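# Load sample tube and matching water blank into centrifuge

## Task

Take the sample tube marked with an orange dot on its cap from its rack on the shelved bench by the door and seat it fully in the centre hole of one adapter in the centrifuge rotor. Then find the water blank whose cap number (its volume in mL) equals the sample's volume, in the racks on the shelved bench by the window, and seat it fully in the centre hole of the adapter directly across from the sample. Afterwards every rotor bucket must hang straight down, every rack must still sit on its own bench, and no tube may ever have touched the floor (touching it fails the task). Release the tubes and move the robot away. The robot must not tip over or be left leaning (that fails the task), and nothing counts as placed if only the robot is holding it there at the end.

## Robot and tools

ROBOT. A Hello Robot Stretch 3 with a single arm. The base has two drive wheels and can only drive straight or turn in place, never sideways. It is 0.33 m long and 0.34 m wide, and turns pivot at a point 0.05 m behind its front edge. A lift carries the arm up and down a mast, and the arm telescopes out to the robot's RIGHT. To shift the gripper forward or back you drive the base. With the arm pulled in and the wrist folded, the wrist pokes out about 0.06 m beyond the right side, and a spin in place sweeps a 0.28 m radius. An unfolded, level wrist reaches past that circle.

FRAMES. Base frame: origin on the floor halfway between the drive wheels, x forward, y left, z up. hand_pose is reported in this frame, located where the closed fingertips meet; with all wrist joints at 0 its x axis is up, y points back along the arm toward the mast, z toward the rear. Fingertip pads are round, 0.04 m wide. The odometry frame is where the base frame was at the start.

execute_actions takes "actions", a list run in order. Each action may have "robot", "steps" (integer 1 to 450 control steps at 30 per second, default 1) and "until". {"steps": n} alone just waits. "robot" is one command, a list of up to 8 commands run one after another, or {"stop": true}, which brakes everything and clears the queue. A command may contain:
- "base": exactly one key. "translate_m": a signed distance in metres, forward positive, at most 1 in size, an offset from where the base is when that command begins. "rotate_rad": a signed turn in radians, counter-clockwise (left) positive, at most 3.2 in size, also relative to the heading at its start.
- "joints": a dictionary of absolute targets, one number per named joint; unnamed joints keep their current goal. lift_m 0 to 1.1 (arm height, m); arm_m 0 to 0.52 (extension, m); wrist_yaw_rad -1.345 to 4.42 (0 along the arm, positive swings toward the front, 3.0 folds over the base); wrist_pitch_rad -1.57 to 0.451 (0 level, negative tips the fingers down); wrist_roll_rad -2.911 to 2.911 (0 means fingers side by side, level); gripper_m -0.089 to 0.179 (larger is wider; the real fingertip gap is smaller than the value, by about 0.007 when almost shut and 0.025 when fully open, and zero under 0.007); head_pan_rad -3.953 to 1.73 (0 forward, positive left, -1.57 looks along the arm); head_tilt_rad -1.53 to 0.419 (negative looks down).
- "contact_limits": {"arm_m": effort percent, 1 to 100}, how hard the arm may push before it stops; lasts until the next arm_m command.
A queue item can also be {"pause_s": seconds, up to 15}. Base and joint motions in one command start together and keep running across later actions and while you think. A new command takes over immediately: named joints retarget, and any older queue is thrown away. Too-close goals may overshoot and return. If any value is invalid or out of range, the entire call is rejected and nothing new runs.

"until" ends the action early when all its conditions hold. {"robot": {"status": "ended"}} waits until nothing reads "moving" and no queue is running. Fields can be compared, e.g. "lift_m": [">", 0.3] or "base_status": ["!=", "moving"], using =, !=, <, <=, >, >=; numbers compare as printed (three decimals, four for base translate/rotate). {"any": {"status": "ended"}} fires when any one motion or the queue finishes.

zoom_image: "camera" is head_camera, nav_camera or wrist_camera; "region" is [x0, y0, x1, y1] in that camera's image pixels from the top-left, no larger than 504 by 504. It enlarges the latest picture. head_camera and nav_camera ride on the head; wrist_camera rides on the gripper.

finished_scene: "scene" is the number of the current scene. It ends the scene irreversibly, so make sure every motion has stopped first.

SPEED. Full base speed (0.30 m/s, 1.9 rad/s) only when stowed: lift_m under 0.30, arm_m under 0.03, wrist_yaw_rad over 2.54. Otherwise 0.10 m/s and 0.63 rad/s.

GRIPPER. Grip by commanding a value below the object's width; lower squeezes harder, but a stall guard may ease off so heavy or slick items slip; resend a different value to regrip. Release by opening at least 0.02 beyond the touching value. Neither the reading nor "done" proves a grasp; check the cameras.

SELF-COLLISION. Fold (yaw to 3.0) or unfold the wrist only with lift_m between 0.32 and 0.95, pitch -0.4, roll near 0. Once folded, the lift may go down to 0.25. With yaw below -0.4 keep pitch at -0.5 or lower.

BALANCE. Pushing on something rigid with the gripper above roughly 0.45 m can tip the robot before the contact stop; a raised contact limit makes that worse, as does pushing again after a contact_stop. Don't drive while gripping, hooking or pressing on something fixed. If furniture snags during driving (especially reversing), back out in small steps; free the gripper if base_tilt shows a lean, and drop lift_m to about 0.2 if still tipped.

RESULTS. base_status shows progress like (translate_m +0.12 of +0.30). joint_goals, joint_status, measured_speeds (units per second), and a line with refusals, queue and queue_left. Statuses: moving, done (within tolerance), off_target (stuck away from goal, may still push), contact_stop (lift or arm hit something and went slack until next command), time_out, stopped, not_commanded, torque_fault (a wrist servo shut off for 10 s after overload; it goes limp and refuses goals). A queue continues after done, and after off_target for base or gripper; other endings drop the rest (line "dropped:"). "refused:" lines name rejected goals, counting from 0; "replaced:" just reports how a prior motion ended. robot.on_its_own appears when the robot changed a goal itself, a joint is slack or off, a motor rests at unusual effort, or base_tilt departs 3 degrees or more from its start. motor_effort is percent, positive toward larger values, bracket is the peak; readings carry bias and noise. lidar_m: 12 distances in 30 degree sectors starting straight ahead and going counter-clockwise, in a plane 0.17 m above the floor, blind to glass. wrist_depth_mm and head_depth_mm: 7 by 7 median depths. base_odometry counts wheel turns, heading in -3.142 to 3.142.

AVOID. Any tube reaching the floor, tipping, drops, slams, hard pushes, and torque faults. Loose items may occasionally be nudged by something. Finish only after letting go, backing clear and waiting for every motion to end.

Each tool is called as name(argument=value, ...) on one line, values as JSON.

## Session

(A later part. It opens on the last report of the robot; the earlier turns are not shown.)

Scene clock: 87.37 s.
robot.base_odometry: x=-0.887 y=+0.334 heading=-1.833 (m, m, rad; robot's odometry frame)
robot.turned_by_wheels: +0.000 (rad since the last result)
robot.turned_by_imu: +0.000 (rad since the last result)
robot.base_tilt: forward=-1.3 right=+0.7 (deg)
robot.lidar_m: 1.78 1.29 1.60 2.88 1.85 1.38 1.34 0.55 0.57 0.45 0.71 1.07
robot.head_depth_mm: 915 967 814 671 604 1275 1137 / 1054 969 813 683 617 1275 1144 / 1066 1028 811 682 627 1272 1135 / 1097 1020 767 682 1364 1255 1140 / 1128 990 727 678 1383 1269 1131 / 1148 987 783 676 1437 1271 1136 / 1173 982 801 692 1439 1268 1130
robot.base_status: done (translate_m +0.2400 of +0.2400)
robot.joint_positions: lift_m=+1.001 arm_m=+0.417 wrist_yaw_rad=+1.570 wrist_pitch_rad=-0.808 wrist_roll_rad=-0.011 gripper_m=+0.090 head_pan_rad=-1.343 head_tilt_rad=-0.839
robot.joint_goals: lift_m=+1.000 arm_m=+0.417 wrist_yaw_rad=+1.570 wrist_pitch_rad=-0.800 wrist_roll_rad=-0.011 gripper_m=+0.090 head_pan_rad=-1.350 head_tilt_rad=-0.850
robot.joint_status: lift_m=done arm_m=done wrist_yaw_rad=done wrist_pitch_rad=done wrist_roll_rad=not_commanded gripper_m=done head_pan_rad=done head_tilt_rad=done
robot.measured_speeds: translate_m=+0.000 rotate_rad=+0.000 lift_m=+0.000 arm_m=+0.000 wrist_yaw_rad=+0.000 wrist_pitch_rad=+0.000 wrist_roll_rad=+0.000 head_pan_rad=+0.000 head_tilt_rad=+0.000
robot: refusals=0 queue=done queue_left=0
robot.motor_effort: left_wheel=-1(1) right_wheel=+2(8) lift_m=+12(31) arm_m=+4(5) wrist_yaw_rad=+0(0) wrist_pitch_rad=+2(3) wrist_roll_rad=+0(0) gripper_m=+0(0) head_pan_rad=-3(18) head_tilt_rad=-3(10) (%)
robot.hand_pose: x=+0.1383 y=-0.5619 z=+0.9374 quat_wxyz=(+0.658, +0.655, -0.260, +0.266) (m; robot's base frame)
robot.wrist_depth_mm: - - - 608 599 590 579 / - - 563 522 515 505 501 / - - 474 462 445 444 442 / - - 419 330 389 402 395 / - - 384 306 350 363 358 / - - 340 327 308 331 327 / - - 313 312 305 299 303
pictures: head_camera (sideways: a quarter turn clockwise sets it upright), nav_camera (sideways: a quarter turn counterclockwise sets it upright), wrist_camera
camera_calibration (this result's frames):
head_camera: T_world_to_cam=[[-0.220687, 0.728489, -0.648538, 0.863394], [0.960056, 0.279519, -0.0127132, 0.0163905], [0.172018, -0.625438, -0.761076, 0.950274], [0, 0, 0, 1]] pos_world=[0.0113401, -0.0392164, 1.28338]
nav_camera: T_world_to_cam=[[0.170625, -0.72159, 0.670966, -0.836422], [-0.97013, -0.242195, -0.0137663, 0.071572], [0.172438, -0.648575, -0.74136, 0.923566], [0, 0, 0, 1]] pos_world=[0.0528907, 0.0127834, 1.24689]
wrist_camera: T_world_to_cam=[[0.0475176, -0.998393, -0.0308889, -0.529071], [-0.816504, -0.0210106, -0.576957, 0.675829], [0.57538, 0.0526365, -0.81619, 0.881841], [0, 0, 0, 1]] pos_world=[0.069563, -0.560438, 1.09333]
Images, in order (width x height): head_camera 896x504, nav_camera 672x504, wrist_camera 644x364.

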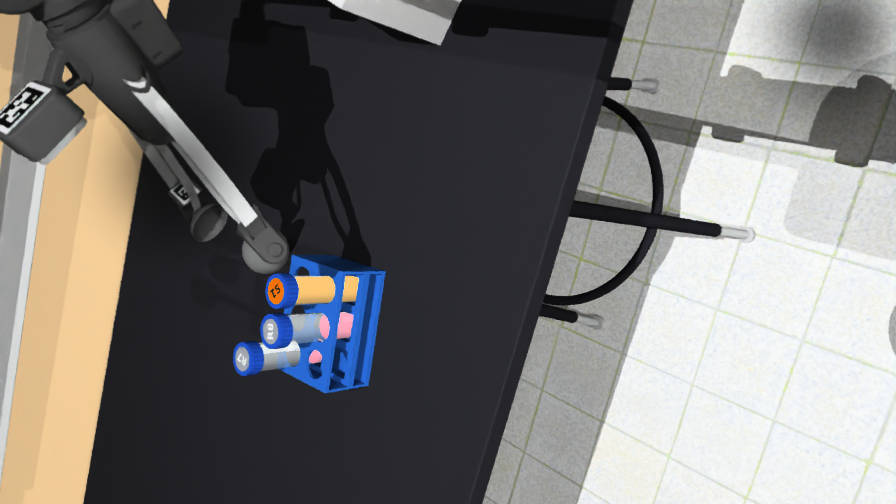

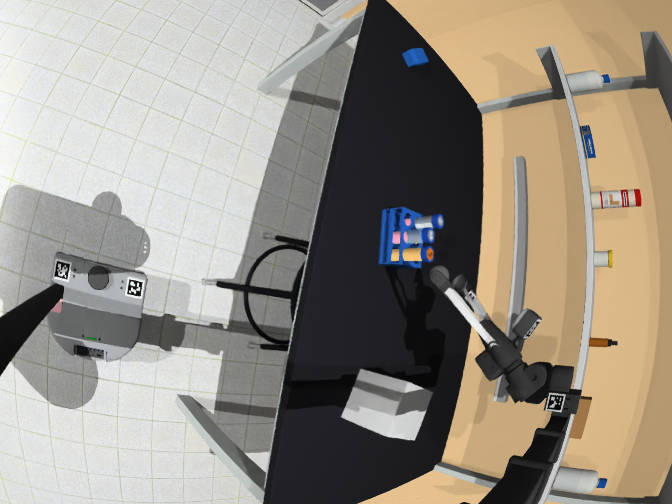

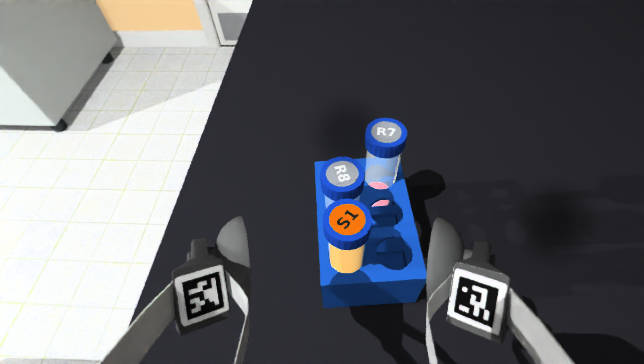

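execute_actions(actions=[{"robot":[{"base":{"translate_m":0.062},"joints":{"arm_m":0.424}},{"joints":{"lift_m":0.93}}],"steps":450,"until":{"robot":{"status":"ended"}}}])

Scene clock: 97.20 s.
robot.base_odometry: x=-0.903 y=+0.274 heading=-1.833 (m, m, rad; robot's odometry frame)
robot.turned_by_wheels: +0.000 (rad since the last result)
robot.turned_by_imu: +0.001 (rad since the last result)
robot.base_tilt: forward=-1.2 right=+0.8 (deg)
robot.lidar_m: 1.72 1.24 1.51 2.88 1.93 1.44 1.40 0.59 0.69 0.45 0.69 1.02
robot.head_depth_mm: 960 - 812 685 604 1280 1140 / 1024 - 810 684 615 1257 1142 / 1061 1013 788 682 627 1233 1140 / 1099 994 708 682 1221 1265 1134 / 1130 988 761 680 1408 1273 1136 / 1144 985 804 679 1441 1267 1134 / 1168 984 801 692 1434 1267 1132
robot.base_status: done (translate_m +0.0620 of +0.0620)
robot.joint_positions: lift_m=+0.931 arm_m=+0.424 wrist_yaw_rad=+1.570 wrist_pitch_rad=-0.808 wrist_roll_rad=-0.011 gripper_m=+0.090 head_pan_rad=-1.343 head_tilt_rad=-0.839
robot.joint_goals: lift_m=+0.930 arm_m=+0.424 wrist_yaw_rad=+1.570 wrist_pitch_rad=-0.800 wrist_roll_rad=-0.011 gripper_m=+0.090 head_pan_rad=-1.350 head_tilt_rad=-0.850
robot.joint_status: lift_m=done arm_m=done wrist_yaw_rad=done wrist_pitch_rad=done wrist_roll_rad=not_commanded gripper_m=done head_pan_rad=done head_tilt_rad=done
robot.measured_speeds: translate_m=+0.000 rotate_rad=+0.000 lift_m=+0.000 arm_m=+0.000 wrist_yaw_rad=+0.000 wrist_pitch_rad=+0.000 wrist_roll_rad=+0.000 head_pan_rad=+0.000 head_tilt_rad=+0.000
robot: refusals=0 queue=done queue_left=0
robot.motor_effort: left_wheel=-1(2) right_wheel=+2(9) lift_m=+12(10) arm_m=+4(3) wrist_yaw_rad=+0(0) wrist_pitch_rad=+2(3) wrist_roll_rad=+0(0) gripper_m=+0(0) head_pan_rad=-4(4) head_tilt_rad=-3(4) (%)
robot.hand_pose: x=+0.1383 y=-0.5689 z=+0.8674 quat_wxyz=(+0.658, +0.655, -0.260, +0.266) (m; robot's base frame)
robot.wrist_depth_mm: - - 513 483 475 458 452 / - - 421 419 406 398 392 / - - 371 364 205 353 346 / - 351 331 179 280 314 311 / - 306 303 168 258 287 281 / - 274 270 147 212 260 259 / 996 251 247 195 192 237 238
pictures: head_camera (sideways: a quarter turn clockwise sets it upright), nav_camera (sideways: a quarter turn counterclockwise sets it upright), wrist_camera
camera_calibration (this result's frames):
head_camera: T_world_to_cam=[[-0.220666, 0.728535, -0.648493, 0.863335], [0.960067, 0.279481, -0.0127099, 0.0163861], [0.171982, -0.625401, -0.761115, 0.950325], [0, 0, 0, 1]] pos_world=[0.0113383, -0.0392155, 1.28338]
nav_camera: T_world_to_cam=[[0.170605, -0.721636, 0.670922, -0.836364], [-0.97014, -0.242155, -0.0137673, 0.0715733], [0.172402, -0.648539, -0.7414, 0.923619], [0, 0, 0, 1]] pos_world=[0.0528905, 0.0127848, 1.24689]
wrist_camera: T_world_to_cam=[[0.0475175, -0.998393, -0.0308889, -0.53822], [-0.816505, -0.0210105, -0.576956, 0.635292], [0.57538, 0.0526364, -0.816191, 0.825074], [0, 0, 0, 1]] pos_world=[0.069563, -0.567436, 1.02333]
Images, in order (width x height): head_camera 896x504, nav_camera 672x504, wrist_camera 644x364.

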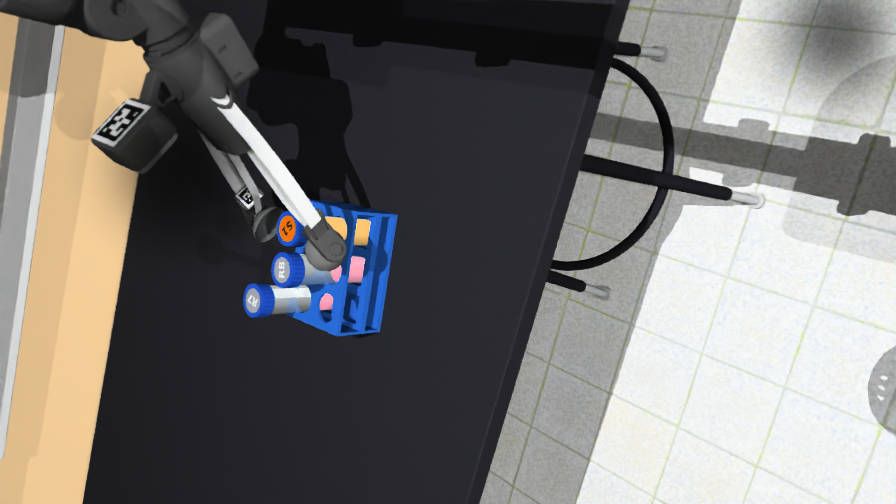

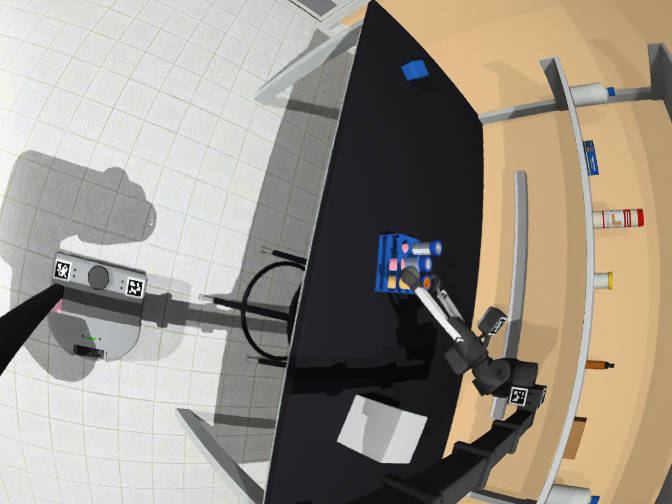

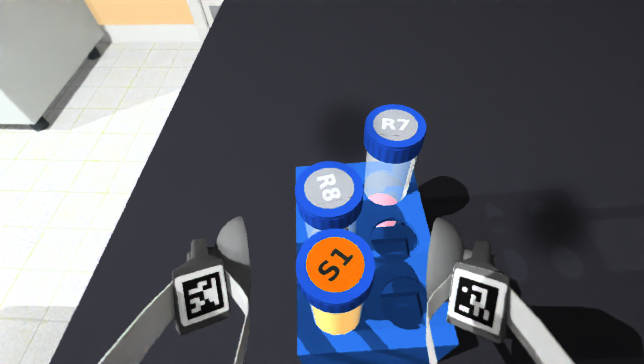

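execute_actions(actions=[{"robot":[{"joints":{"lift_m":0.915,"arm_m":0.42}},{"joints":{"gripper_m":0.045}}],"steps":450,"until":{"robot":{"status":"ended"}}}])

Scene clock: 102.30 s.
robot.base_odometry: x=-0.903 y=+0.274 heading=-1.833 (m, m, rad; robot's odometry frame)
robot.turned_by_wheels: +0.000 (rad since the last result)
robot.turned_by_imu: +0.001 (rad since the last result)
robot.base_tilt: forward=-1.2 right=+0.8 (deg)
robot.lidar_m: 1.72 1.24 1.51 2.88 1.93 1.45 1.40 0.59 0.69 0.45 0.69 1.01
robot.head_depth_mm: 965 - 814 685 604 1279 1141 / 1029 - 810 683 613 1258 1144 / 1066 994 788 681 626 1236 1136 / 1102 997 712 681 1223 1270 1134 / 1130 990 763 679 1415 1270 1137 / 1144 984 802 677 1440 1273 1133 / 1174 978 803 691 1435 1265 1127
robot.base_status: done (translate_m +0.0620 of +0.0620)
robot.joint_positions: lift_m=+0.916 arm_m=+0.420 wrist_yaw_rad=+1.570 wrist_pitch_rad=-0.808 wrist_roll_rad=-0.011 gripper_m=+0.045 head_pan_rad=-1.343 head_tilt_rad=-0.839
robot.joint_goals: lift_m=+0.915 arm_m=+0.420 wrist_yaw_rad=+1.570 wrist_pitch_rad=-0.800 wrist_roll_rad=-0.011 gripper_m=+0.045 head_pan_rad=-1.350 head_tilt_rad=-0.850
robot.joint_status: lift_m=done arm_m=done wrist_yaw_rad=done wrist_pitch_rad=done wrist_roll_rad=not_commanded gripper_m=done head_pan_rad=done head_tilt_rad=done
robot.measured_speeds: translate_m=+0.000 rotate_rad=+0.000 lift_m=+0.000 arm_m=+0.000 wrist_yaw_rad=+0.000 wrist_pitch_rad=+0.000 wrist_roll_rad=+0.000 head_pan_rad=+0.000 head_tilt_rad=+0.000
robot: refusals=0 queue=done queue_left=0
robot.motor_effort: left_wheel=-1(1) right_wheel=+2(2) lift_m=+12(12) arm_m=-5(5) wrist_yaw_rad=+0(0) wrist_pitch_rad=+2(3) wrist_roll_rad=+0(0) gripper_m=-1(80) head_pan_rad=-3(3) head_tilt_rad=-3(4) (%)
robot.hand_pose: x=+0.1383 y=-0.5657 z=+0.8524 quat_wxyz=(+0.658, +0.655, -0.260, +0.266) (m; robot's base frame)
robot.wrist_depth_mm: - - 478 454 448 433 425 / - - 401 392 385 377 369 / - - 349 344 190 336 326 / - 323 312 161 265 297 294 / - 285 283 142 242 270 267 / - 259 261 133 - 248 243 / 950 238 232 179 180 225 225
pictures: head_camera (sideways: a quarter turn clockwise sets it upright), nav_camera (sideways: a quarter turn counterclockwise sets it upright), wrist_camera
camera_calibration (this result's frames):
head_camera: T_world_to_cam=[[-0.220668, 0.728541, -0.648485, 0.863325], [0.960067, 0.279482, -0.0127093, 0.0163854], [0.17198, -0.625394, -0.761121, 0.950333], [0, 0, 0, 1]] pos_world=[0.0113382, -0.0392153, 1.28338]
nav_camera: T_world_to_cam=[[0.170607, -0.721642, 0.670915, -0.836355], [-0.97014, -0.242155, -0.0137674, 0.0715736], [0.1724, -0.648532, -0.741407, 0.923627], [0, 0, 0, 1]] pos_world=[0.0528903, 0.0127853, 1.24689]
wrist_camera: T_world_to_cam=[[0.0475145, -0.998393, -0.0308887, -0.535426], [-0.816505, -0.0210082, -0.576956, 0.626709], [0.57538, 0.0526346, -0.816191, 0.81266], [0, 0, 0, 1]] pos_world=[0.069563, -0.564174, 1.00833]
Images, in order (width x height): head_camera 896x504, nav_camera 672x504, wrist_camera 644x364.

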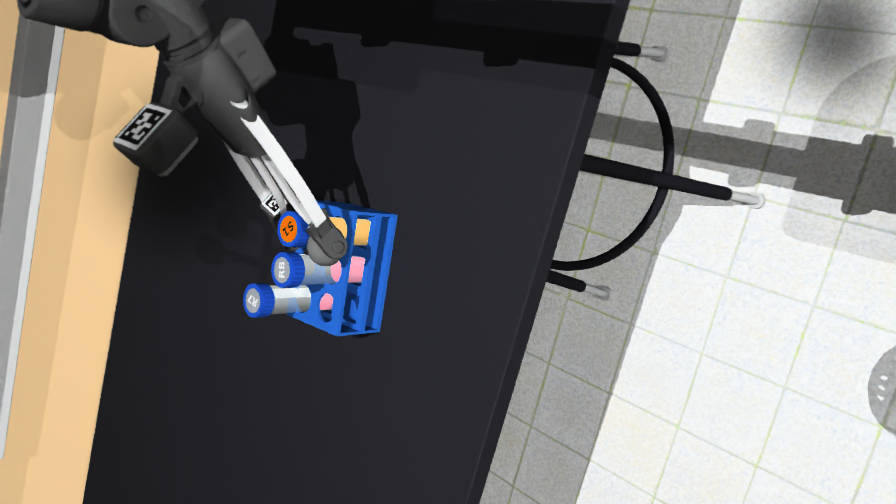

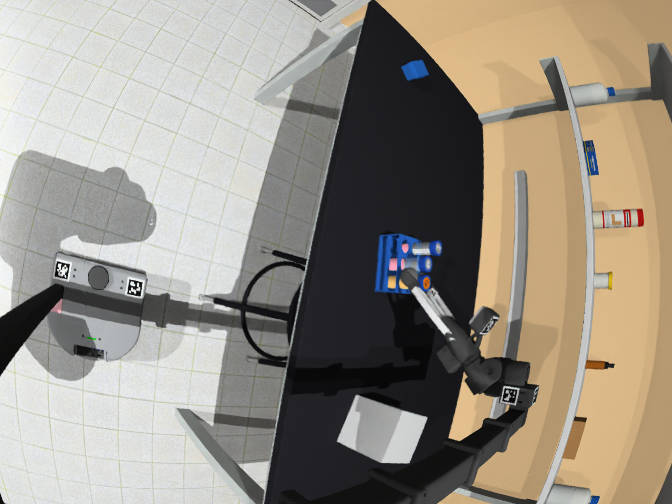

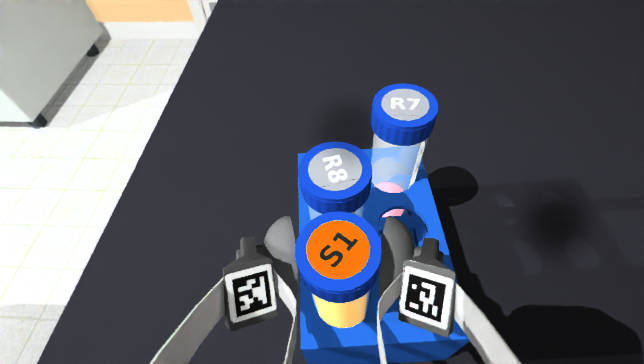

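execute_actions(actions=[{"robot":[{"joints":{"gripper_m":0.065}},{"base":{"translate_m":-0.022}},{"joints":{"gripper_m":0.015}},{"pause_s":0.5},{"joints":{"lift_m":1.08,"head_tilt_rad":-0.6}}],"steps":450,"until":{"robot":{"status":"ended"}}}])

Scene clock: 111.30 s.
robot.base_odometry: x=-0.897 y=+0.296 heading=-1.833 (m, m, rad; robot's odometry frame)
robot.turned_by_wheels: +0.000 (rad since the last result)
robot.turned_by_imu: +0.002 (rad since the last result)
robot.base_tilt: forward=-1.3 right=+0.8 (deg)
robot.lidar_m: 1.74 1.25 1.54 2.88 1.90 1.42 1.38 0.57 0.69 0.45 0.70 1.03
robot.head_depth_mm: 912 - 1123 902 721 600 1171 / 944 1070 1151 900 720 599 1195 / 1001 1077 1141 894 716 596 1219 / 1033 1106 1113 861 711 610 1204 / 1059 1145 1184 828 710 637 1236 / 1088 1180 1181 887 710 1331 1231 / 1132 1261 1172 879 706 1361 1222
robot.base_status: done (translate_m -0.0220 of -0.0220)
robot.joint_positions: lift_m=+1.079 arm_m=+0.420 wrist_yaw_rad=+1.570 wrist_pitch_rad=-0.811 wrist_roll_rad=-0.011 gripper_m=+0.015 head_pan_rad=-1.343 head_tilt_rad=-0.606
robot.joint_goals: lift_m=+1.080 arm_m=+0.420 wrist_yaw_rad=+1.570 wrist_pitch_rad=-0.800 wrist_roll_rad=-0.011 gripper_m=+0.015 head_pan_rad=-1.350 head_tilt_rad=-0.600
robot.joint_status: lift_m=done arm_m=done wrist_yaw_rad=done wrist_pitch_rad=done wrist_roll_rad=not_commanded gripper_m=done head_pan_rad=done head_tilt_rad=done
robot.measured_speeds: translate_m=+0.000 rotate_rad=+0.000 lift_m=+0.000 arm_m=+0.000 wrist_yaw_rad=+0.000 wrist_pitch_rad=+0.000 wrist_roll_rad=+0.000 head_pan_rad=+0.000 head_tilt_rad=+0.000
robot: refusals=0 queue=done queue_left=0
robot.motor_effort: left_wheel=-2(4) right_wheel=+2(6) lift_m=+31(35) arm_m=-5(5) wrist_yaw_rad=+0(0) wrist_pitch_rad=+4(4) wrist_roll_rad=+0(0) gripper_m=-7(81) head_pan_rad=-4(3) head_tilt_rad=+2(14) (%)
robot.hand_pose: x=+0.1376 y=-0.5657 z=+1.0158 quat_wxyz=(+0.659, +0.655, -0.259, +0.265) (m; robot's base frame)
robot.wrist_depth_mm: - - - 736 728 723 701 / - - - 649 638 622 609 / - - 610 580 559 554 543 / - - 532 161 501 491 482 / - - 468 148 453 447 447 / - - 434 207 - 410 399 / - - 381 372 367 375 368
pictures: head_camera (sideways: a quarter turn clockwise sets it upright), nav_camera (sideways: a quarter turn counterclockwise sets it upright), wrist_camera
camera_calibration (this result's frames):
head_camera: T_world_to_cam=[[-0.182209, 0.562759, -0.806289, 1.06875], [0.961079, 0.275127, -0.0251611, 0.0325959], [0.207672, -0.779492, -0.590987, 0.728825], [0, 0, 0, 1]] pos_world=[0.0120532, -0.0423071, 1.29327]
nav_camera: T_world_to_cam=[[0.131089, -0.551289, 0.823952, -1.03558], [-0.969535, -0.244769, -0.00951863, 0.0660419], [0.206926, -0.797602, -0.56658, 0.696011], [0, 0, 0, 1]] pos_world=[0.0557608, 0.000401696, 1.24824]
wrist_camera: T_world_to_cam=[[0.0474054, -0.998393, -0.0310636, -0.530151], [-0.818586, -0.0210087, -0.574, 0.717628], [0.572424, 0.0526389, -0.818266, 0.948905], [0, 0, 0, 1]] pos_world=[0.0693962, -0.564172, 1.17191]
Images, in order (width x height): head_camera 896x504, nav_camera 672x504, wrist_camera 644x364.

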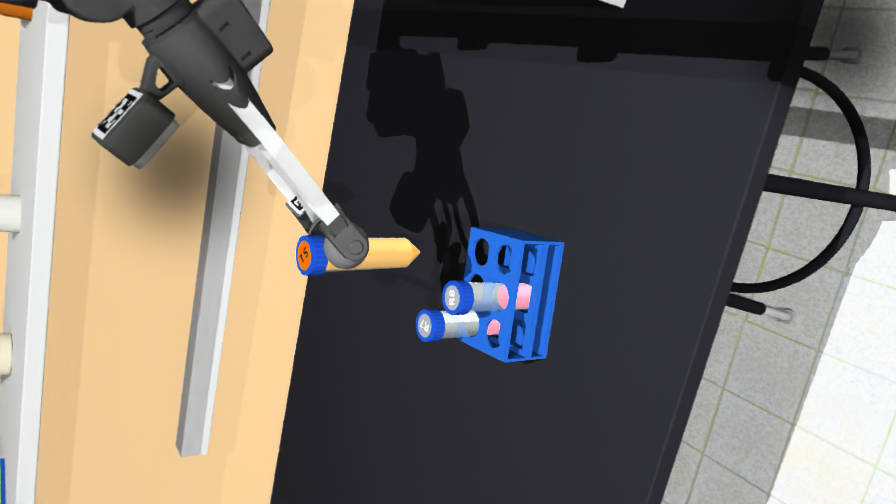

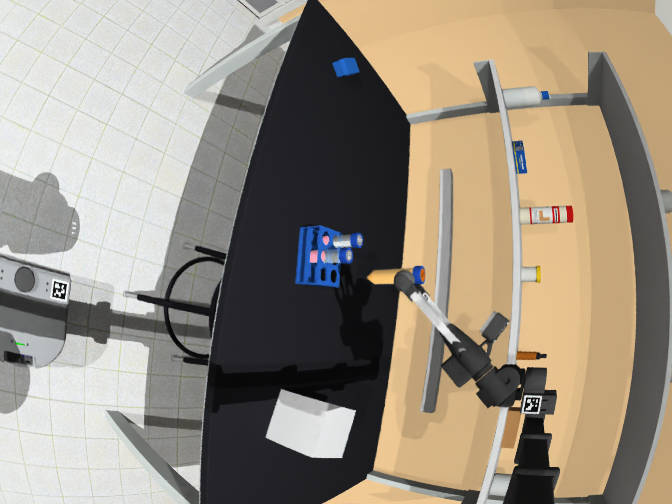

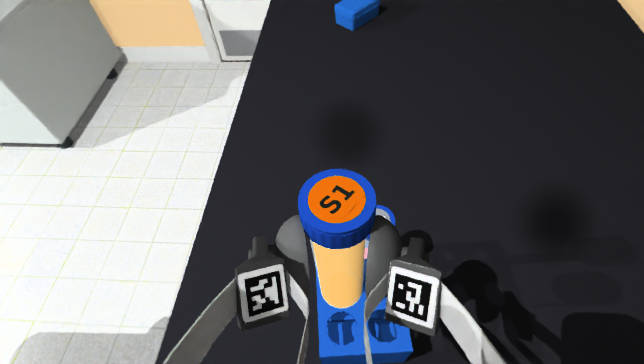

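zoom_image(camera="head_camera", region=[270,200,590,380])

Region (270, 200, 590, 380) of head_camera's 896x504 image, scaled by 1.575, with more detail than that image has; it fills the top 284 rows of this view, and the rest is white.

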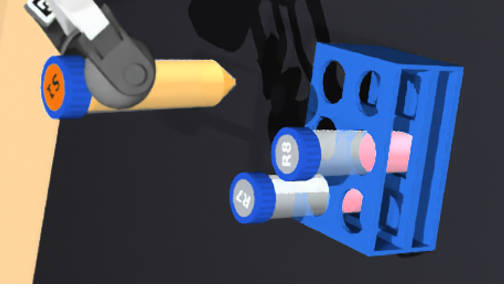

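execute_actions(actions=[{"robot":[{"joints":{"arm_m":0.02,"lift_m":1.1}},{"base":{"rotate_rad":0.988}},{"base":{"translate_m":0.6}},{"base":{"translate_m":0.59}},{"base":{"rotate_rad":0.585},"joints":{"head_pan_rad":-1.57,"head_tilt_rad":-0.8}},{"joints":{"wrist_yaw_rad":0.0}}],"steps":450,"until":{"robot":{"status":"ended"}}},{"steps":450,"until":{"robot":{"status":"ended"}}}])

Scene clock: 148.43 s.
robot.base_odometry: x=-0.108 y=-0.595 heading=-0.261 (m, m, rad; robot's odometry frame)
robot.turned_by_wheels: +1.573 (rad since the last result)
robot.turned_by_imu: +1.587 (rad since the last result)
robot.base_tilt: forward=-1.4 right=+0.8 (deg)
robot.lidar_m: 1.81 2.34 2.06 2.00 2.10 1.76 1.46 1.54 0.44 0.43 0.45 1.67
robot.head_depth_mm: - - - 641 678 866 1139 / - - - - 685 884 1134 / - - - - 695 901 1138 / 887 987 902 657 707 923 1160 / 896 983 889 664 722 949 1148 / 900 961 889 666 735 970 1145 / 1036 1181 783 673 748 999 1144
robot.base_status: done (rotate_rad +0.5849 of +0.5850)
robot.joint_positions: lift_m=+1.098 arm_m=+0.020 wrist_yaw_rad=+0.002 wrist_pitch_rad=-0.812 wrist_roll_rad=-0.011 gripper_m=+0.015 head_pan_rad=-1.563 head_tilt_rad=-0.790
robot.joint_goals: lift_m=+1.100 arm_m=+0.020 wrist_yaw_rad=+0.000 wrist_pitch_rad=-0.800 wrist_roll_rad=-0.011 gripper_m=+0.015 head_pan_rad=-1.570 head_tilt_rad=-0.800
robot.joint_status: lift_m=done arm_m=done wrist_yaw_rad=done wrist_pitch_rad=done wrist_roll_rad=not_commanded gripper_m=done head_pan_rad=done head_tilt_rad=done
robot.measured_speeds: translate_m=+0.000 rotate_rad=+0.000 lift_m=+0.000 arm_m=+0.000 wrist_yaw_rad=+0.000 wrist_pitch_rad=+0.000 wrist_roll_rad=+0.000 head_pan_rad=+0.000 head_tilt_rad=+0.000
robot: refusals=0 queue=done queue_left=0
robot.motor_effort: left_wheel=-1(7) right_wheel=+3(7) lift_m=+32(31) arm_m=-5(5) wrist_yaw_rad=-3(3) wrist_pitch_rad=+4(4) wrist_roll_rad=+0(0) gripper_m=-6(6) head_pan_rad=-4(20) head_tilt_rad=-3(14) (%)
robot.hand_pose: x=-0.0213 y=-0.3242 z=+1.0343 quat_wxyz=(+0.654, +0.281, -0.646, -0.277) (m; robot's base frame)
robot.wrist_depth_mm: 1000 995 727 741 700 900 883 / - - 681 690 665 - - / - 583 610 604 611 - - / - 491 484 161 466 - - / - 472 459 148 437 449 - / - 647 519 207 - 630 - / - - 925 774 756 - -
pictures: head_camera (sideways: a quarter turn clockwise sets it upright), nav_camera (sideways: a quarter turn counterclockwise sets it upright), wrist_camera
camera_calibration (this result's frames):
head_camera: T_world_to_cam=[[-0.0561028, 0.726269, -0.685118, 0.910056], [0.997923, 0.0625366, -0.0154249, 0.0196908], [0.0316423, -0.68456, -0.728269, 0.908467], [0, 0, 0, 1]] pos_world=[0.00266074, -0.0402757, 1.28541]
nav_camera: T_world_to_cam=[[0.00874556, -0.707528, 0.706632, -0.881911], [-0.999597, -0.0252626, -0.0129232, 0.070655], [0.0269948, -0.706234, -0.707464, 0.88037], [0, 0, 0, 1]] pos_world=[0.0545739, -0.000444058, 1.24693]
wrist_camera: T_world_to_cam=[[-0.99826, -0.0500992, -0.0310814, 0.00421702], [-0.0232268, 0.818735, -0.573702, 0.892159], [0.0541895, -0.571982, -0.818474, 0.828971], [0, 0, 0, 1]] pos_world=[-0.0199898, -0.256073, 1.19046]
Images, in order (width x height): head_camera 896x504, nav_camera 672x504, wrist_camera 644x364.

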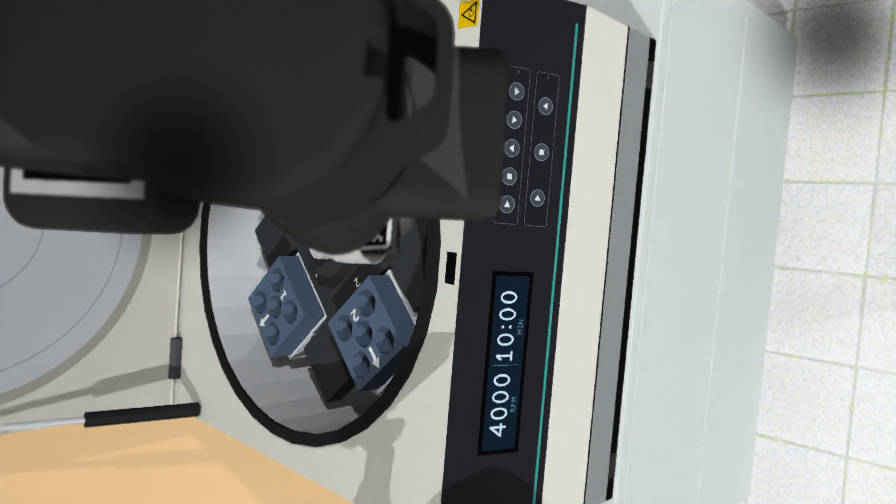

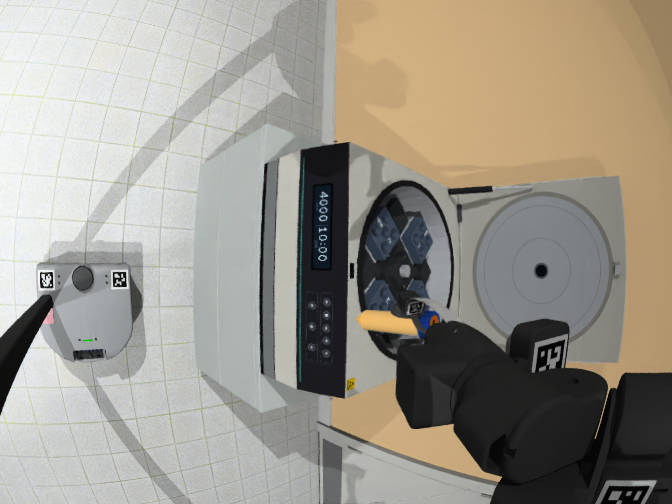

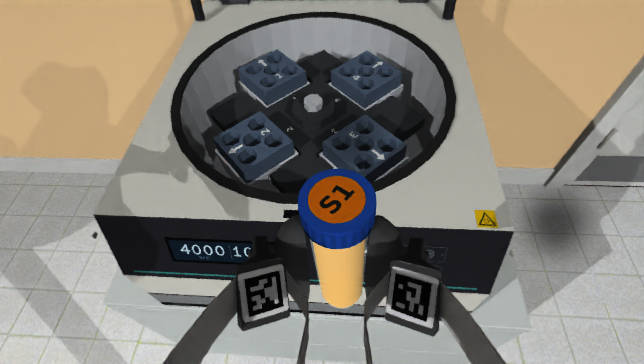

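zoom_image(camera="wrist_camera", region=[170,30,470,320])

zoom_image(camera="nav_camera", region=[330,260,480,370])

Region (170, 30, 470, 320) of wrist_camera's 644x364 image, scaled by 1.680; it fills the top 487 rows of this view, and the rest is white.

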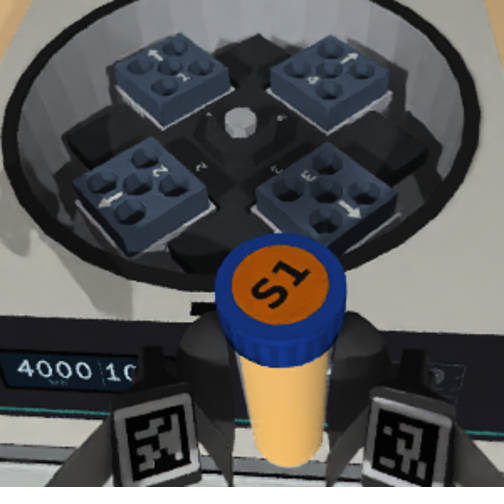

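Region (330, 260, 480, 370) of nav_camera's 672x504 image, scaled by 3.360, with more detail than that image has; it fills the top 370 rows of this view, and the rest is white.

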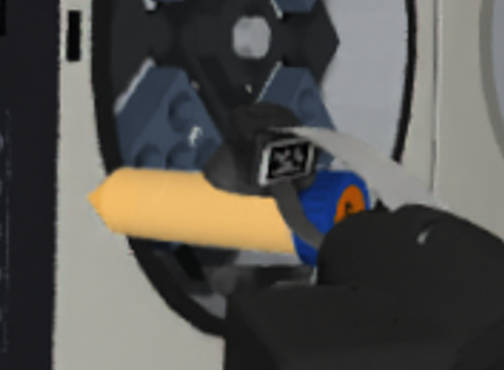

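execute_actions(actions=[{"robot":{"base":{"translate_m":-0.017},"joints":{"arm_m":0.25,"head_tilt_rad":-0.7}},"steps":450,"until":{"robot":{"status":"ended"}}}])

Scene clock: 169.70 s.
robot.base_odometry: x=-0.124 y=-0.590 heading=-0.261 (m, m, rad; robot's odometry frame)
robot.turned_by_wheels: +0.000 (rad since the last result)
robot.turned_by_imu: +0.001 (rad since the last result)
robot.base_tilt: forward=-1.3 right=+0.7 (deg)
robot.lidar_m: 1.83 2.35 2.07 2.00 2.10 1.56 1.45 1.54 0.44 0.42 0.45 1.67
robot.head_depth_mm: 882 1040 1178 747 646 777 955 / 874 956 948 724 648 750 974 / - - 901 798 652 763 996 / 861 977 1003 792 658 777 1030 / 865 984 969 790 664 784 1055 / 880 978 948 768 671 799 1083 / 1008 1139 1230 709 678 819 1115
robot.base_status: done (translate_m -0.0170 of -0.0170)
robot.joint_positions: lift_m=+1.098 arm_m=+0.250 wrist_yaw_rad=+0.000 wrist_pitch_rad=-0.812 wrist_roll_rad=-0.011 gripper_m=+0.015 head_pan_rad=-1.563 head_tilt_rad=-0.705
robot.joint_goals: lift_m=+1.100 arm_m=+0.250 wrist_yaw_rad=+0.000 wrist_pitch_rad=-0.800 wrist_roll_rad=-0.011 gripper_m=+0.015 head_pan_rad=-1.570 head_tilt_rad=-0.700
robot.joint_status: lift_m=done arm_m=done wrist_yaw_rad=done wrist_pitch_rad=done wrist_roll_rad=not_commanded gripper_m=done head_pan_rad=done head_tilt_rad=done
robot.measured_speeds: translate_m=+0.000 rotate_rad=+0.000 lift_m=+0.000 arm_m=+0.000 wrist_yaw_rad=+0.000 wrist_pitch_rad=+0.000 wrist_roll_rad=+0.000 head_pan_rad=+0.000 head_tilt_rad=+0.000
robot: refusals=0 queue=done queue_left=0
robot.motor_effort: left_wheel=-2(7) right_wheel=+2(4) lift_m=+32(32) arm_m=+4(5) wrist_yaw_rad=-1(2) wrist_pitch_rad=+4(4) wrist_roll_rad=+0(0) gripper_m=-7(6) head_pan_rad=-4(3) head_tilt_rad=+1(8) (%)
robot.hand_pose: x=-0.0215 y=-0.5535 z=+1.0343 quat_wxyz=(+0.653, +0.281, -0.646, -0.278) (m; robot's base frame)
robot.wrist_depth_mm: 732 594 565 553 544 646 656 / 854 795 618 606 593 755 744 / - 575 582 620 543 873 880 / - 513 548 161 531 989 - / - 495 509 147 499 435 - / - 435 444 207 - 390 - / 380 372 477 426 381 358 -
pictures: head_camera (sideways: a quarter turn clockwise sets it upright), nav_camera (sideways: a quarter turn counterclockwise sets it upright), wrist_camera
camera_calibration (this result's frames):
head_camera: T_world_to_cam=[[-0.055523, 0.665374, -0.744442, 0.987365], [0.997945, 0.0608701, -0.020025, 0.0256814], [0.0319902, -0.744024, -0.667386, 0.82928], [0, 0, 0, 1]] pos_world=[0.00266401, -0.0415264, 1.289]
nav_camera: T_world_to_cam=[[0.00815524, -0.644865, 0.764253, -0.957006], [-0.999593, -0.026142, -0.0113917, 0.0686625], [0.0273252, -0.763849, -0.644816, 0.798883], [0, 0, 0, 1]] pos_world=[0.0546095, -0.00511837, 1.24731]
wrist_camera: T_world_to_cam=[[-0.99834, -0.0484866, -0.0310865, -0.00662832], [-0.0219072, 0.818834, -0.573612, 1.07983], [0.0532672, -0.571979, -0.818537, 0.697892], [0, 0, 0, 1]] pos_world=[-0.0201361, -0.485341, 1.19045]
Images, in order (width x height): head_camera 896x504, nav_camera 672x504, wrist_camera 644x364.

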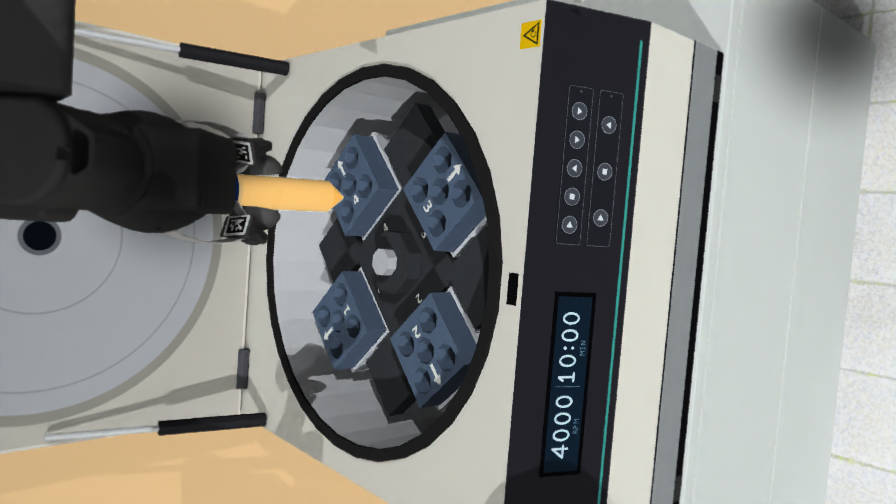

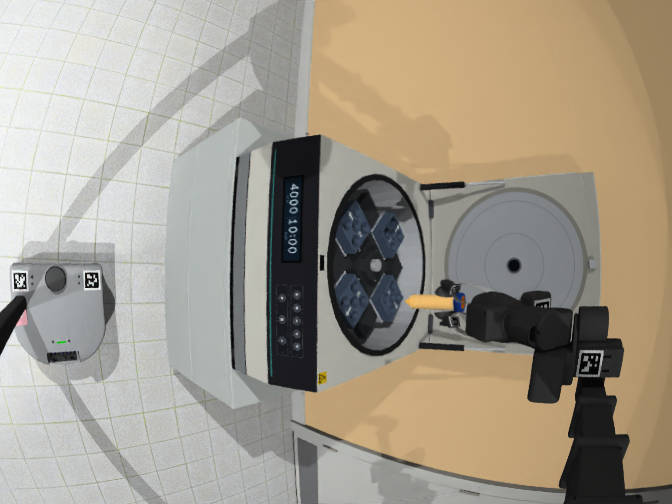

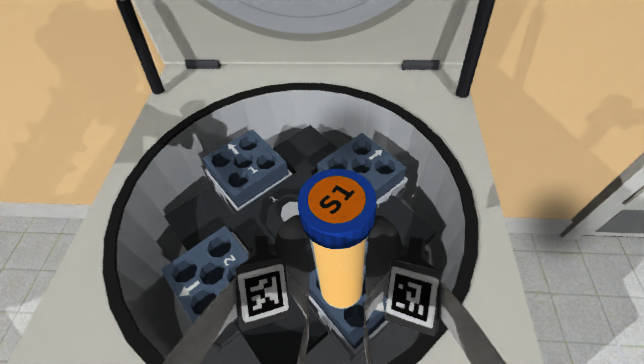

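execute_actions(actions=[{"robot":[{"base":{"translate_m":-0.019},"joints":{"arm_m":0.288,"head_tilt_rad":-0.85}},{"joints":{"lift_m":1.0}}],"steps":450,"until":{"robot":{"status":"ended"}}}])

zoom_image(camera="head_camera", region=[200,40,520,300])

Scene clock: 180.40 s.
robot.base_odometry: x=-0.142 y=-0.586 heading=-0.261 (m, m, rad; robot's odometry frame)
robot.turned_by_wheels: +0.000 (rad since the last result)
robot.turned_by_imu: +0.001 (rad since the last result)
robot.base_tilt: forward=-1.3 right=+0.6 (deg)
robot.lidar_m: 1.84 2.37 2.07 2.01 2.10 1.54 1.43 1.54 0.44 0.42 0.44 0.62
robot.head_depth_mm: - 1132 1058 657 811 1025 1142 / - 912 800 653 738 992 1137 / - - 787 654 752 1022 1142 / 904 969 827 659 767 1052 1141 / 912 963 811 660 782 1081 1136 / 923 931 804 664 795 1110 1131 / 1014 943 730 670 815 1146 1132
robot.base_status: done (translate_m -0.0190 of -0.0190)
robot.joint_positions: lift_m=+1.001 arm_m=+0.288 wrist_yaw_rad=+0.000 wrist_pitch_rad=-0.812 wrist_roll_rad=-0.011 gripper_m=+0.015 head_pan_rad=-1.563 head_tilt_rad=-0.839
robot.joint_goals: lift_m=+1.000 arm_m=+0.288 wrist_yaw_rad=+0.000 wrist_pitch_rad=-0.800 wrist_roll_rad=-0.011 gripper_m=+0.015 head_pan_rad=-1.570 head_tilt_rad=-0.850
robot.joint_status: lift_m=done arm_m=done wrist_yaw_rad=done wrist_pitch_rad=done wrist_roll_rad=not_commanded gripper_m=done head_pan_rad=done head_tilt_rad=done
robot.measured_speeds: translate_m=+0.000 rotate_rad=+0.000 lift_m=+0.000 arm_m=+0.000 wrist_yaw_rad=+0.000 wrist_pitch_rad=+0.000 wrist_roll_rad=+0.000 head_pan_rad=+0.000 head_tilt_rad=+0.000
robot: refusals=0 queue=done queue_left=0
robot.motor_effort: left_wheel=-2(6) right_wheel=+2(4) lift_m=+12(32) arm_m=+4(5) wrist_yaw_rad=+0(0) wrist_pitch_rad=+4(4) wrist_roll_rad=+0(0) gripper_m=-6(6) head_pan_rad=-3(3) head_tilt_rad=-3(13) (%)
robot.hand_pose: x=-0.0215 y=-0.5914 z=+0.9367 quat_wxyz=(+0.653, +0.281, -0.646, -0.278) (m; robot's base frame)
robot.wrist_depth_mm: 692 522 511 504 494 626 625 / 779 474 508 509 456 704 710 / 866 461 468 463 444 402 819 / 380 440 434 161 431 357 988 / 365 404 386 147 398 317 - / 341 340 356 206 - 285 - / 308 340 325 321 372 263 964
pictures: head_camera (sideways: a quarter turn clockwise sets it upright), nav_camera (sideways: a quarter turn counterclockwise sets it upright), wrist_camera
camera_calibration (this result's frames):
head_camera: T_world_to_cam=[[-0.0562117, 0.759115, -0.648525, 0.862374], [0.99793, 0.0630354, -0.0127122, 0.0161582], [0.03123, -0.647897, -0.761087, 0.951147], [0, 0, 0, 1]] pos_world=[0.00264635, -0.0394136, 1.28338]
nav_camera: T_world_to_cam=[[0.00886637, -0.741447, 0.670953, -0.835419], [-0.999607, -0.0244112, -0.0137666, 0.0717522], [0.026586, -0.670568, -0.741372, 0.924471], [0, 0, 0, 1]] pos_world=[0.0545532, 0.00225377, 1.24689]
wrist_camera: T_world_to_cam=[[-0.99834, -0.0484777, -0.0310993, -0.0114838], [-0.0219065, 0.818984, -0.573399, 1.05484], [0.0532668, -0.571765, -0.818686, 0.596605], [0, 0, 0, 1]] pos_world=[-0.0201362, -0.523332, 1.09292]
Images, in order (width x height): head_camera 896x504, nav_camera 672x504, wrist_camera 644x364.

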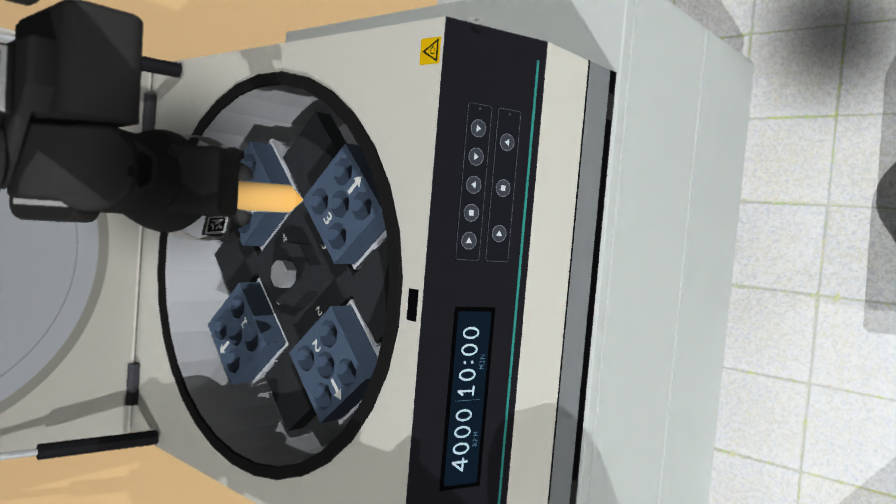

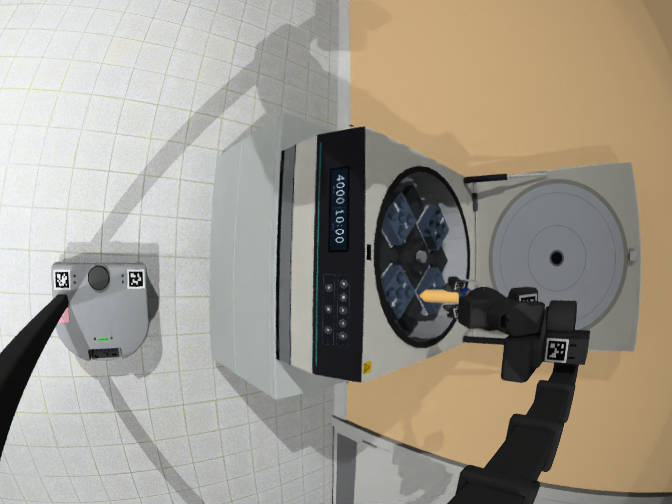

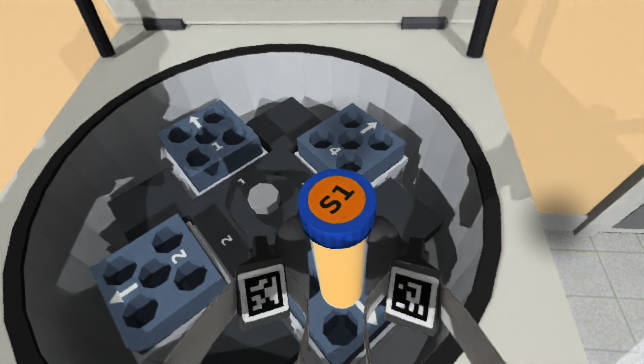

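Region (200, 40, 520, 300) of head_camera's 896x504 image, scaled by 1.575, with more detail than that image has; it fills the top 410 rows of this view, and the rest is white.

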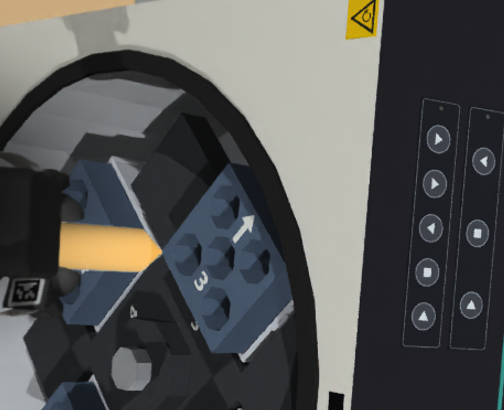

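execute_actions(actions=[{"robot":{"joints":{"lift_m":0.965,"arm_m":0.285}},"steps":450,"until":{"robot":{"status":"ended"}}}])

zoom_image(camera="head_camera", region=[200,40,520,300])

Scene clock: 187.37 s.
robot.base_odometry: x=-0.142 y=-0.586 heading=-0.261 (m, m, rad; robot's odometry frame)
robot.turned_by_wheels: +0.000 (rad since the last result)
robot.turned_by_imu: +0.001 (rad since the last result)
robot.base_tilt: forward=-1.2 right=+0.7 (deg)
robot.lidar_m: 1.84 2.37 2.06 2.01 2.11 1.54 1.42 1.54 0.43 0.42 0.44 0.63
robot.head_depth_mm: - 1164 1055 655 811 1026 1143 / - 881 803 654 740 993 1146 / - - 767 653 752 1019 1141 / 903 967 826 661 766 1049 1139 / 913 964 811 661 783 1078 1139 / 919 933 801 664 798 1110 1134 / 1019 938 731 672 814 1142 1130
robot.base_status: done (translate_m -0.0190 of -0.0190)
robot.joint_positions: lift_m=+0.966 arm_m=+0.285 wrist_yaw_rad=+0.000 wrist_pitch_rad=-0.812 wrist_roll_rad=-0.011 gripper_m=+0.015 head_pan_rad=-1.563 head_tilt_rad=-0.839
robot.joint_goals: lift_m=+0.965 arm_m=+0.285 wrist_yaw_rad=+0.000 wrist_pitch_rad=-0.800 wrist_roll_rad=-0.011 gripper_m=+0.015 head_pan_rad=-1.570 head_tilt_rad=-0.850
robot.joint_status: lift_m=done arm_m=done wrist_yaw_rad=done wrist_pitch_rad=done wrist_roll_rad=not_commanded gripper_m=done head_pan_rad=done head_tilt_rad=done
robot.measured_speeds: translate_m=+0.000 rotate_rad=+0.000 lift_m=+0.000 arm_m=+0.000 wrist_yaw_rad=+0.000 wrist_pitch_rad=+0.000 wrist_roll_rad=+0.000 head_pan_rad=+0.000 head_tilt_rad=+0.000
robot: refusals=0 queue=done queue_left=0
robot.motor_effort: left_wheel=-2(2) right_wheel=+2(2) lift_m=+12(16) arm_m=-5(6) wrist_yaw_rad=+0(0) wrist_pitch_rad=+4(4) wrist_roll_rad=+0(0) gripper_m=-6(6) head_pan_rad=-4(4) head_tilt_rad=-3(4) (%)
robot.hand_pose: x=-0.0215 y=-0.5891 z=+0.9017 quat_wxyz=(+0.653, +0.281, -0.646, -0.278) (m; robot's base frame)
robot.wrist_depth_mm: 678 479 473 471 449 603 630 / 760 440 494 491 415 401 706 / 381 442 424 415 414 347 825 / 371 402 378 161 394 308 963 / 353 337 355 147 386 280 - / 328 306 328 207 - 249 - / 307 312 291 294 374 231 233
pictures: head_camera (sideways: a quarter turn clockwise sets it upright), nav_camera (sideways: a quarter turn counterclockwise sets it upright), wrist_camera
camera_calibration (this result's frames):
head_camera: T_world_to_cam=[[-0.0562118, 0.759123, -0.648516, 0.862362], [0.99793, 0.0630357, -0.0127115, 0.0161573], [0.03123, -0.647888, -0.761095, 0.951158], [0, 0, 0, 1]] pos_world=[0.00264635, -0.0394134, 1.28338]
nav_camera: T_world_to_cam=[[0.00886653, -0.741455, 0.670944, -0.835406], [-0.999607, -0.0244112, -0.0137668, 0.0717524], [0.026586, -0.670558, -0.74138, 0.924482], [0, 0, 0, 1]] pos_world=[0.0545532, 0.00225447, 1.24689]
wrist_camera: T_world_to_cam=[[-0.99834, -0.0484736, -0.0311055, -0.0124534], [-0.0219067, 0.819059, -0.573291, 1.03282], [0.0532667, -0.571658, -0.818761, 0.569381], [0, 0, 0, 1]] pos_world=[-0.0201362, -0.521055, 1.05791]
Images, in order (width x height): head_camera 896x504, nav_camera 672x504, wrist_camera 644x364.

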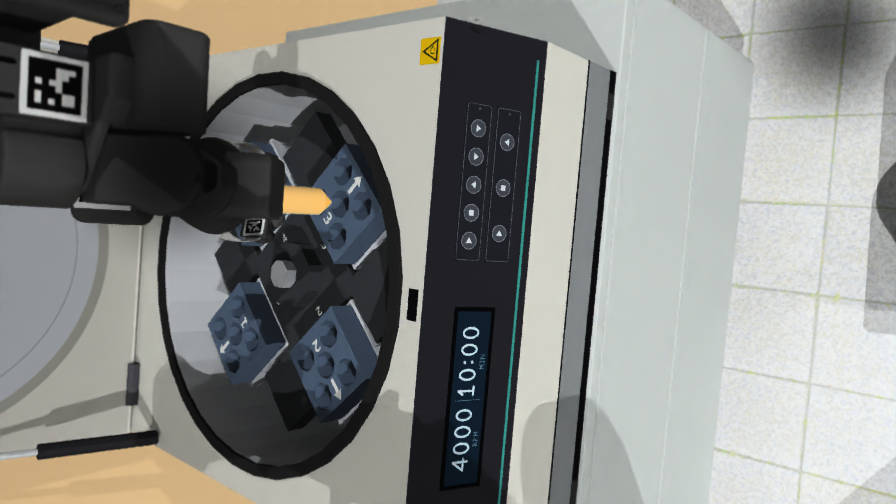

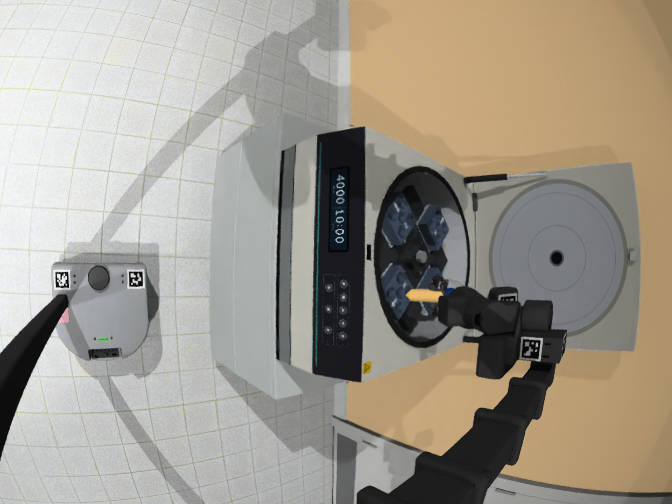

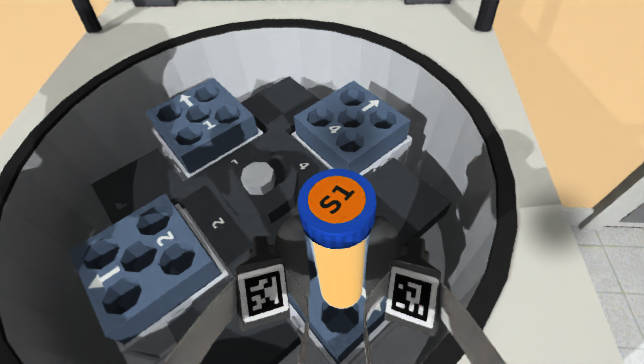

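Region (200, 40, 520, 300) of head_camera's 896x504 image, scaled by 1.575, with more detail than that image has; it fills the top 410 rows of this view, and the rest is white.

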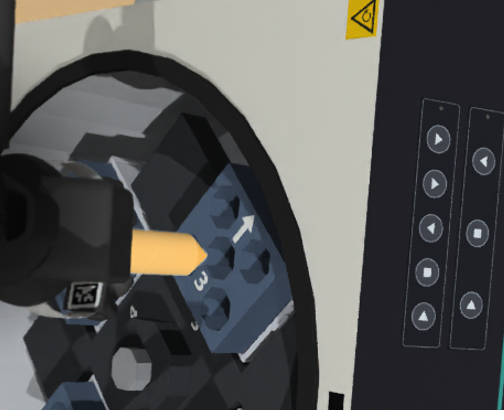

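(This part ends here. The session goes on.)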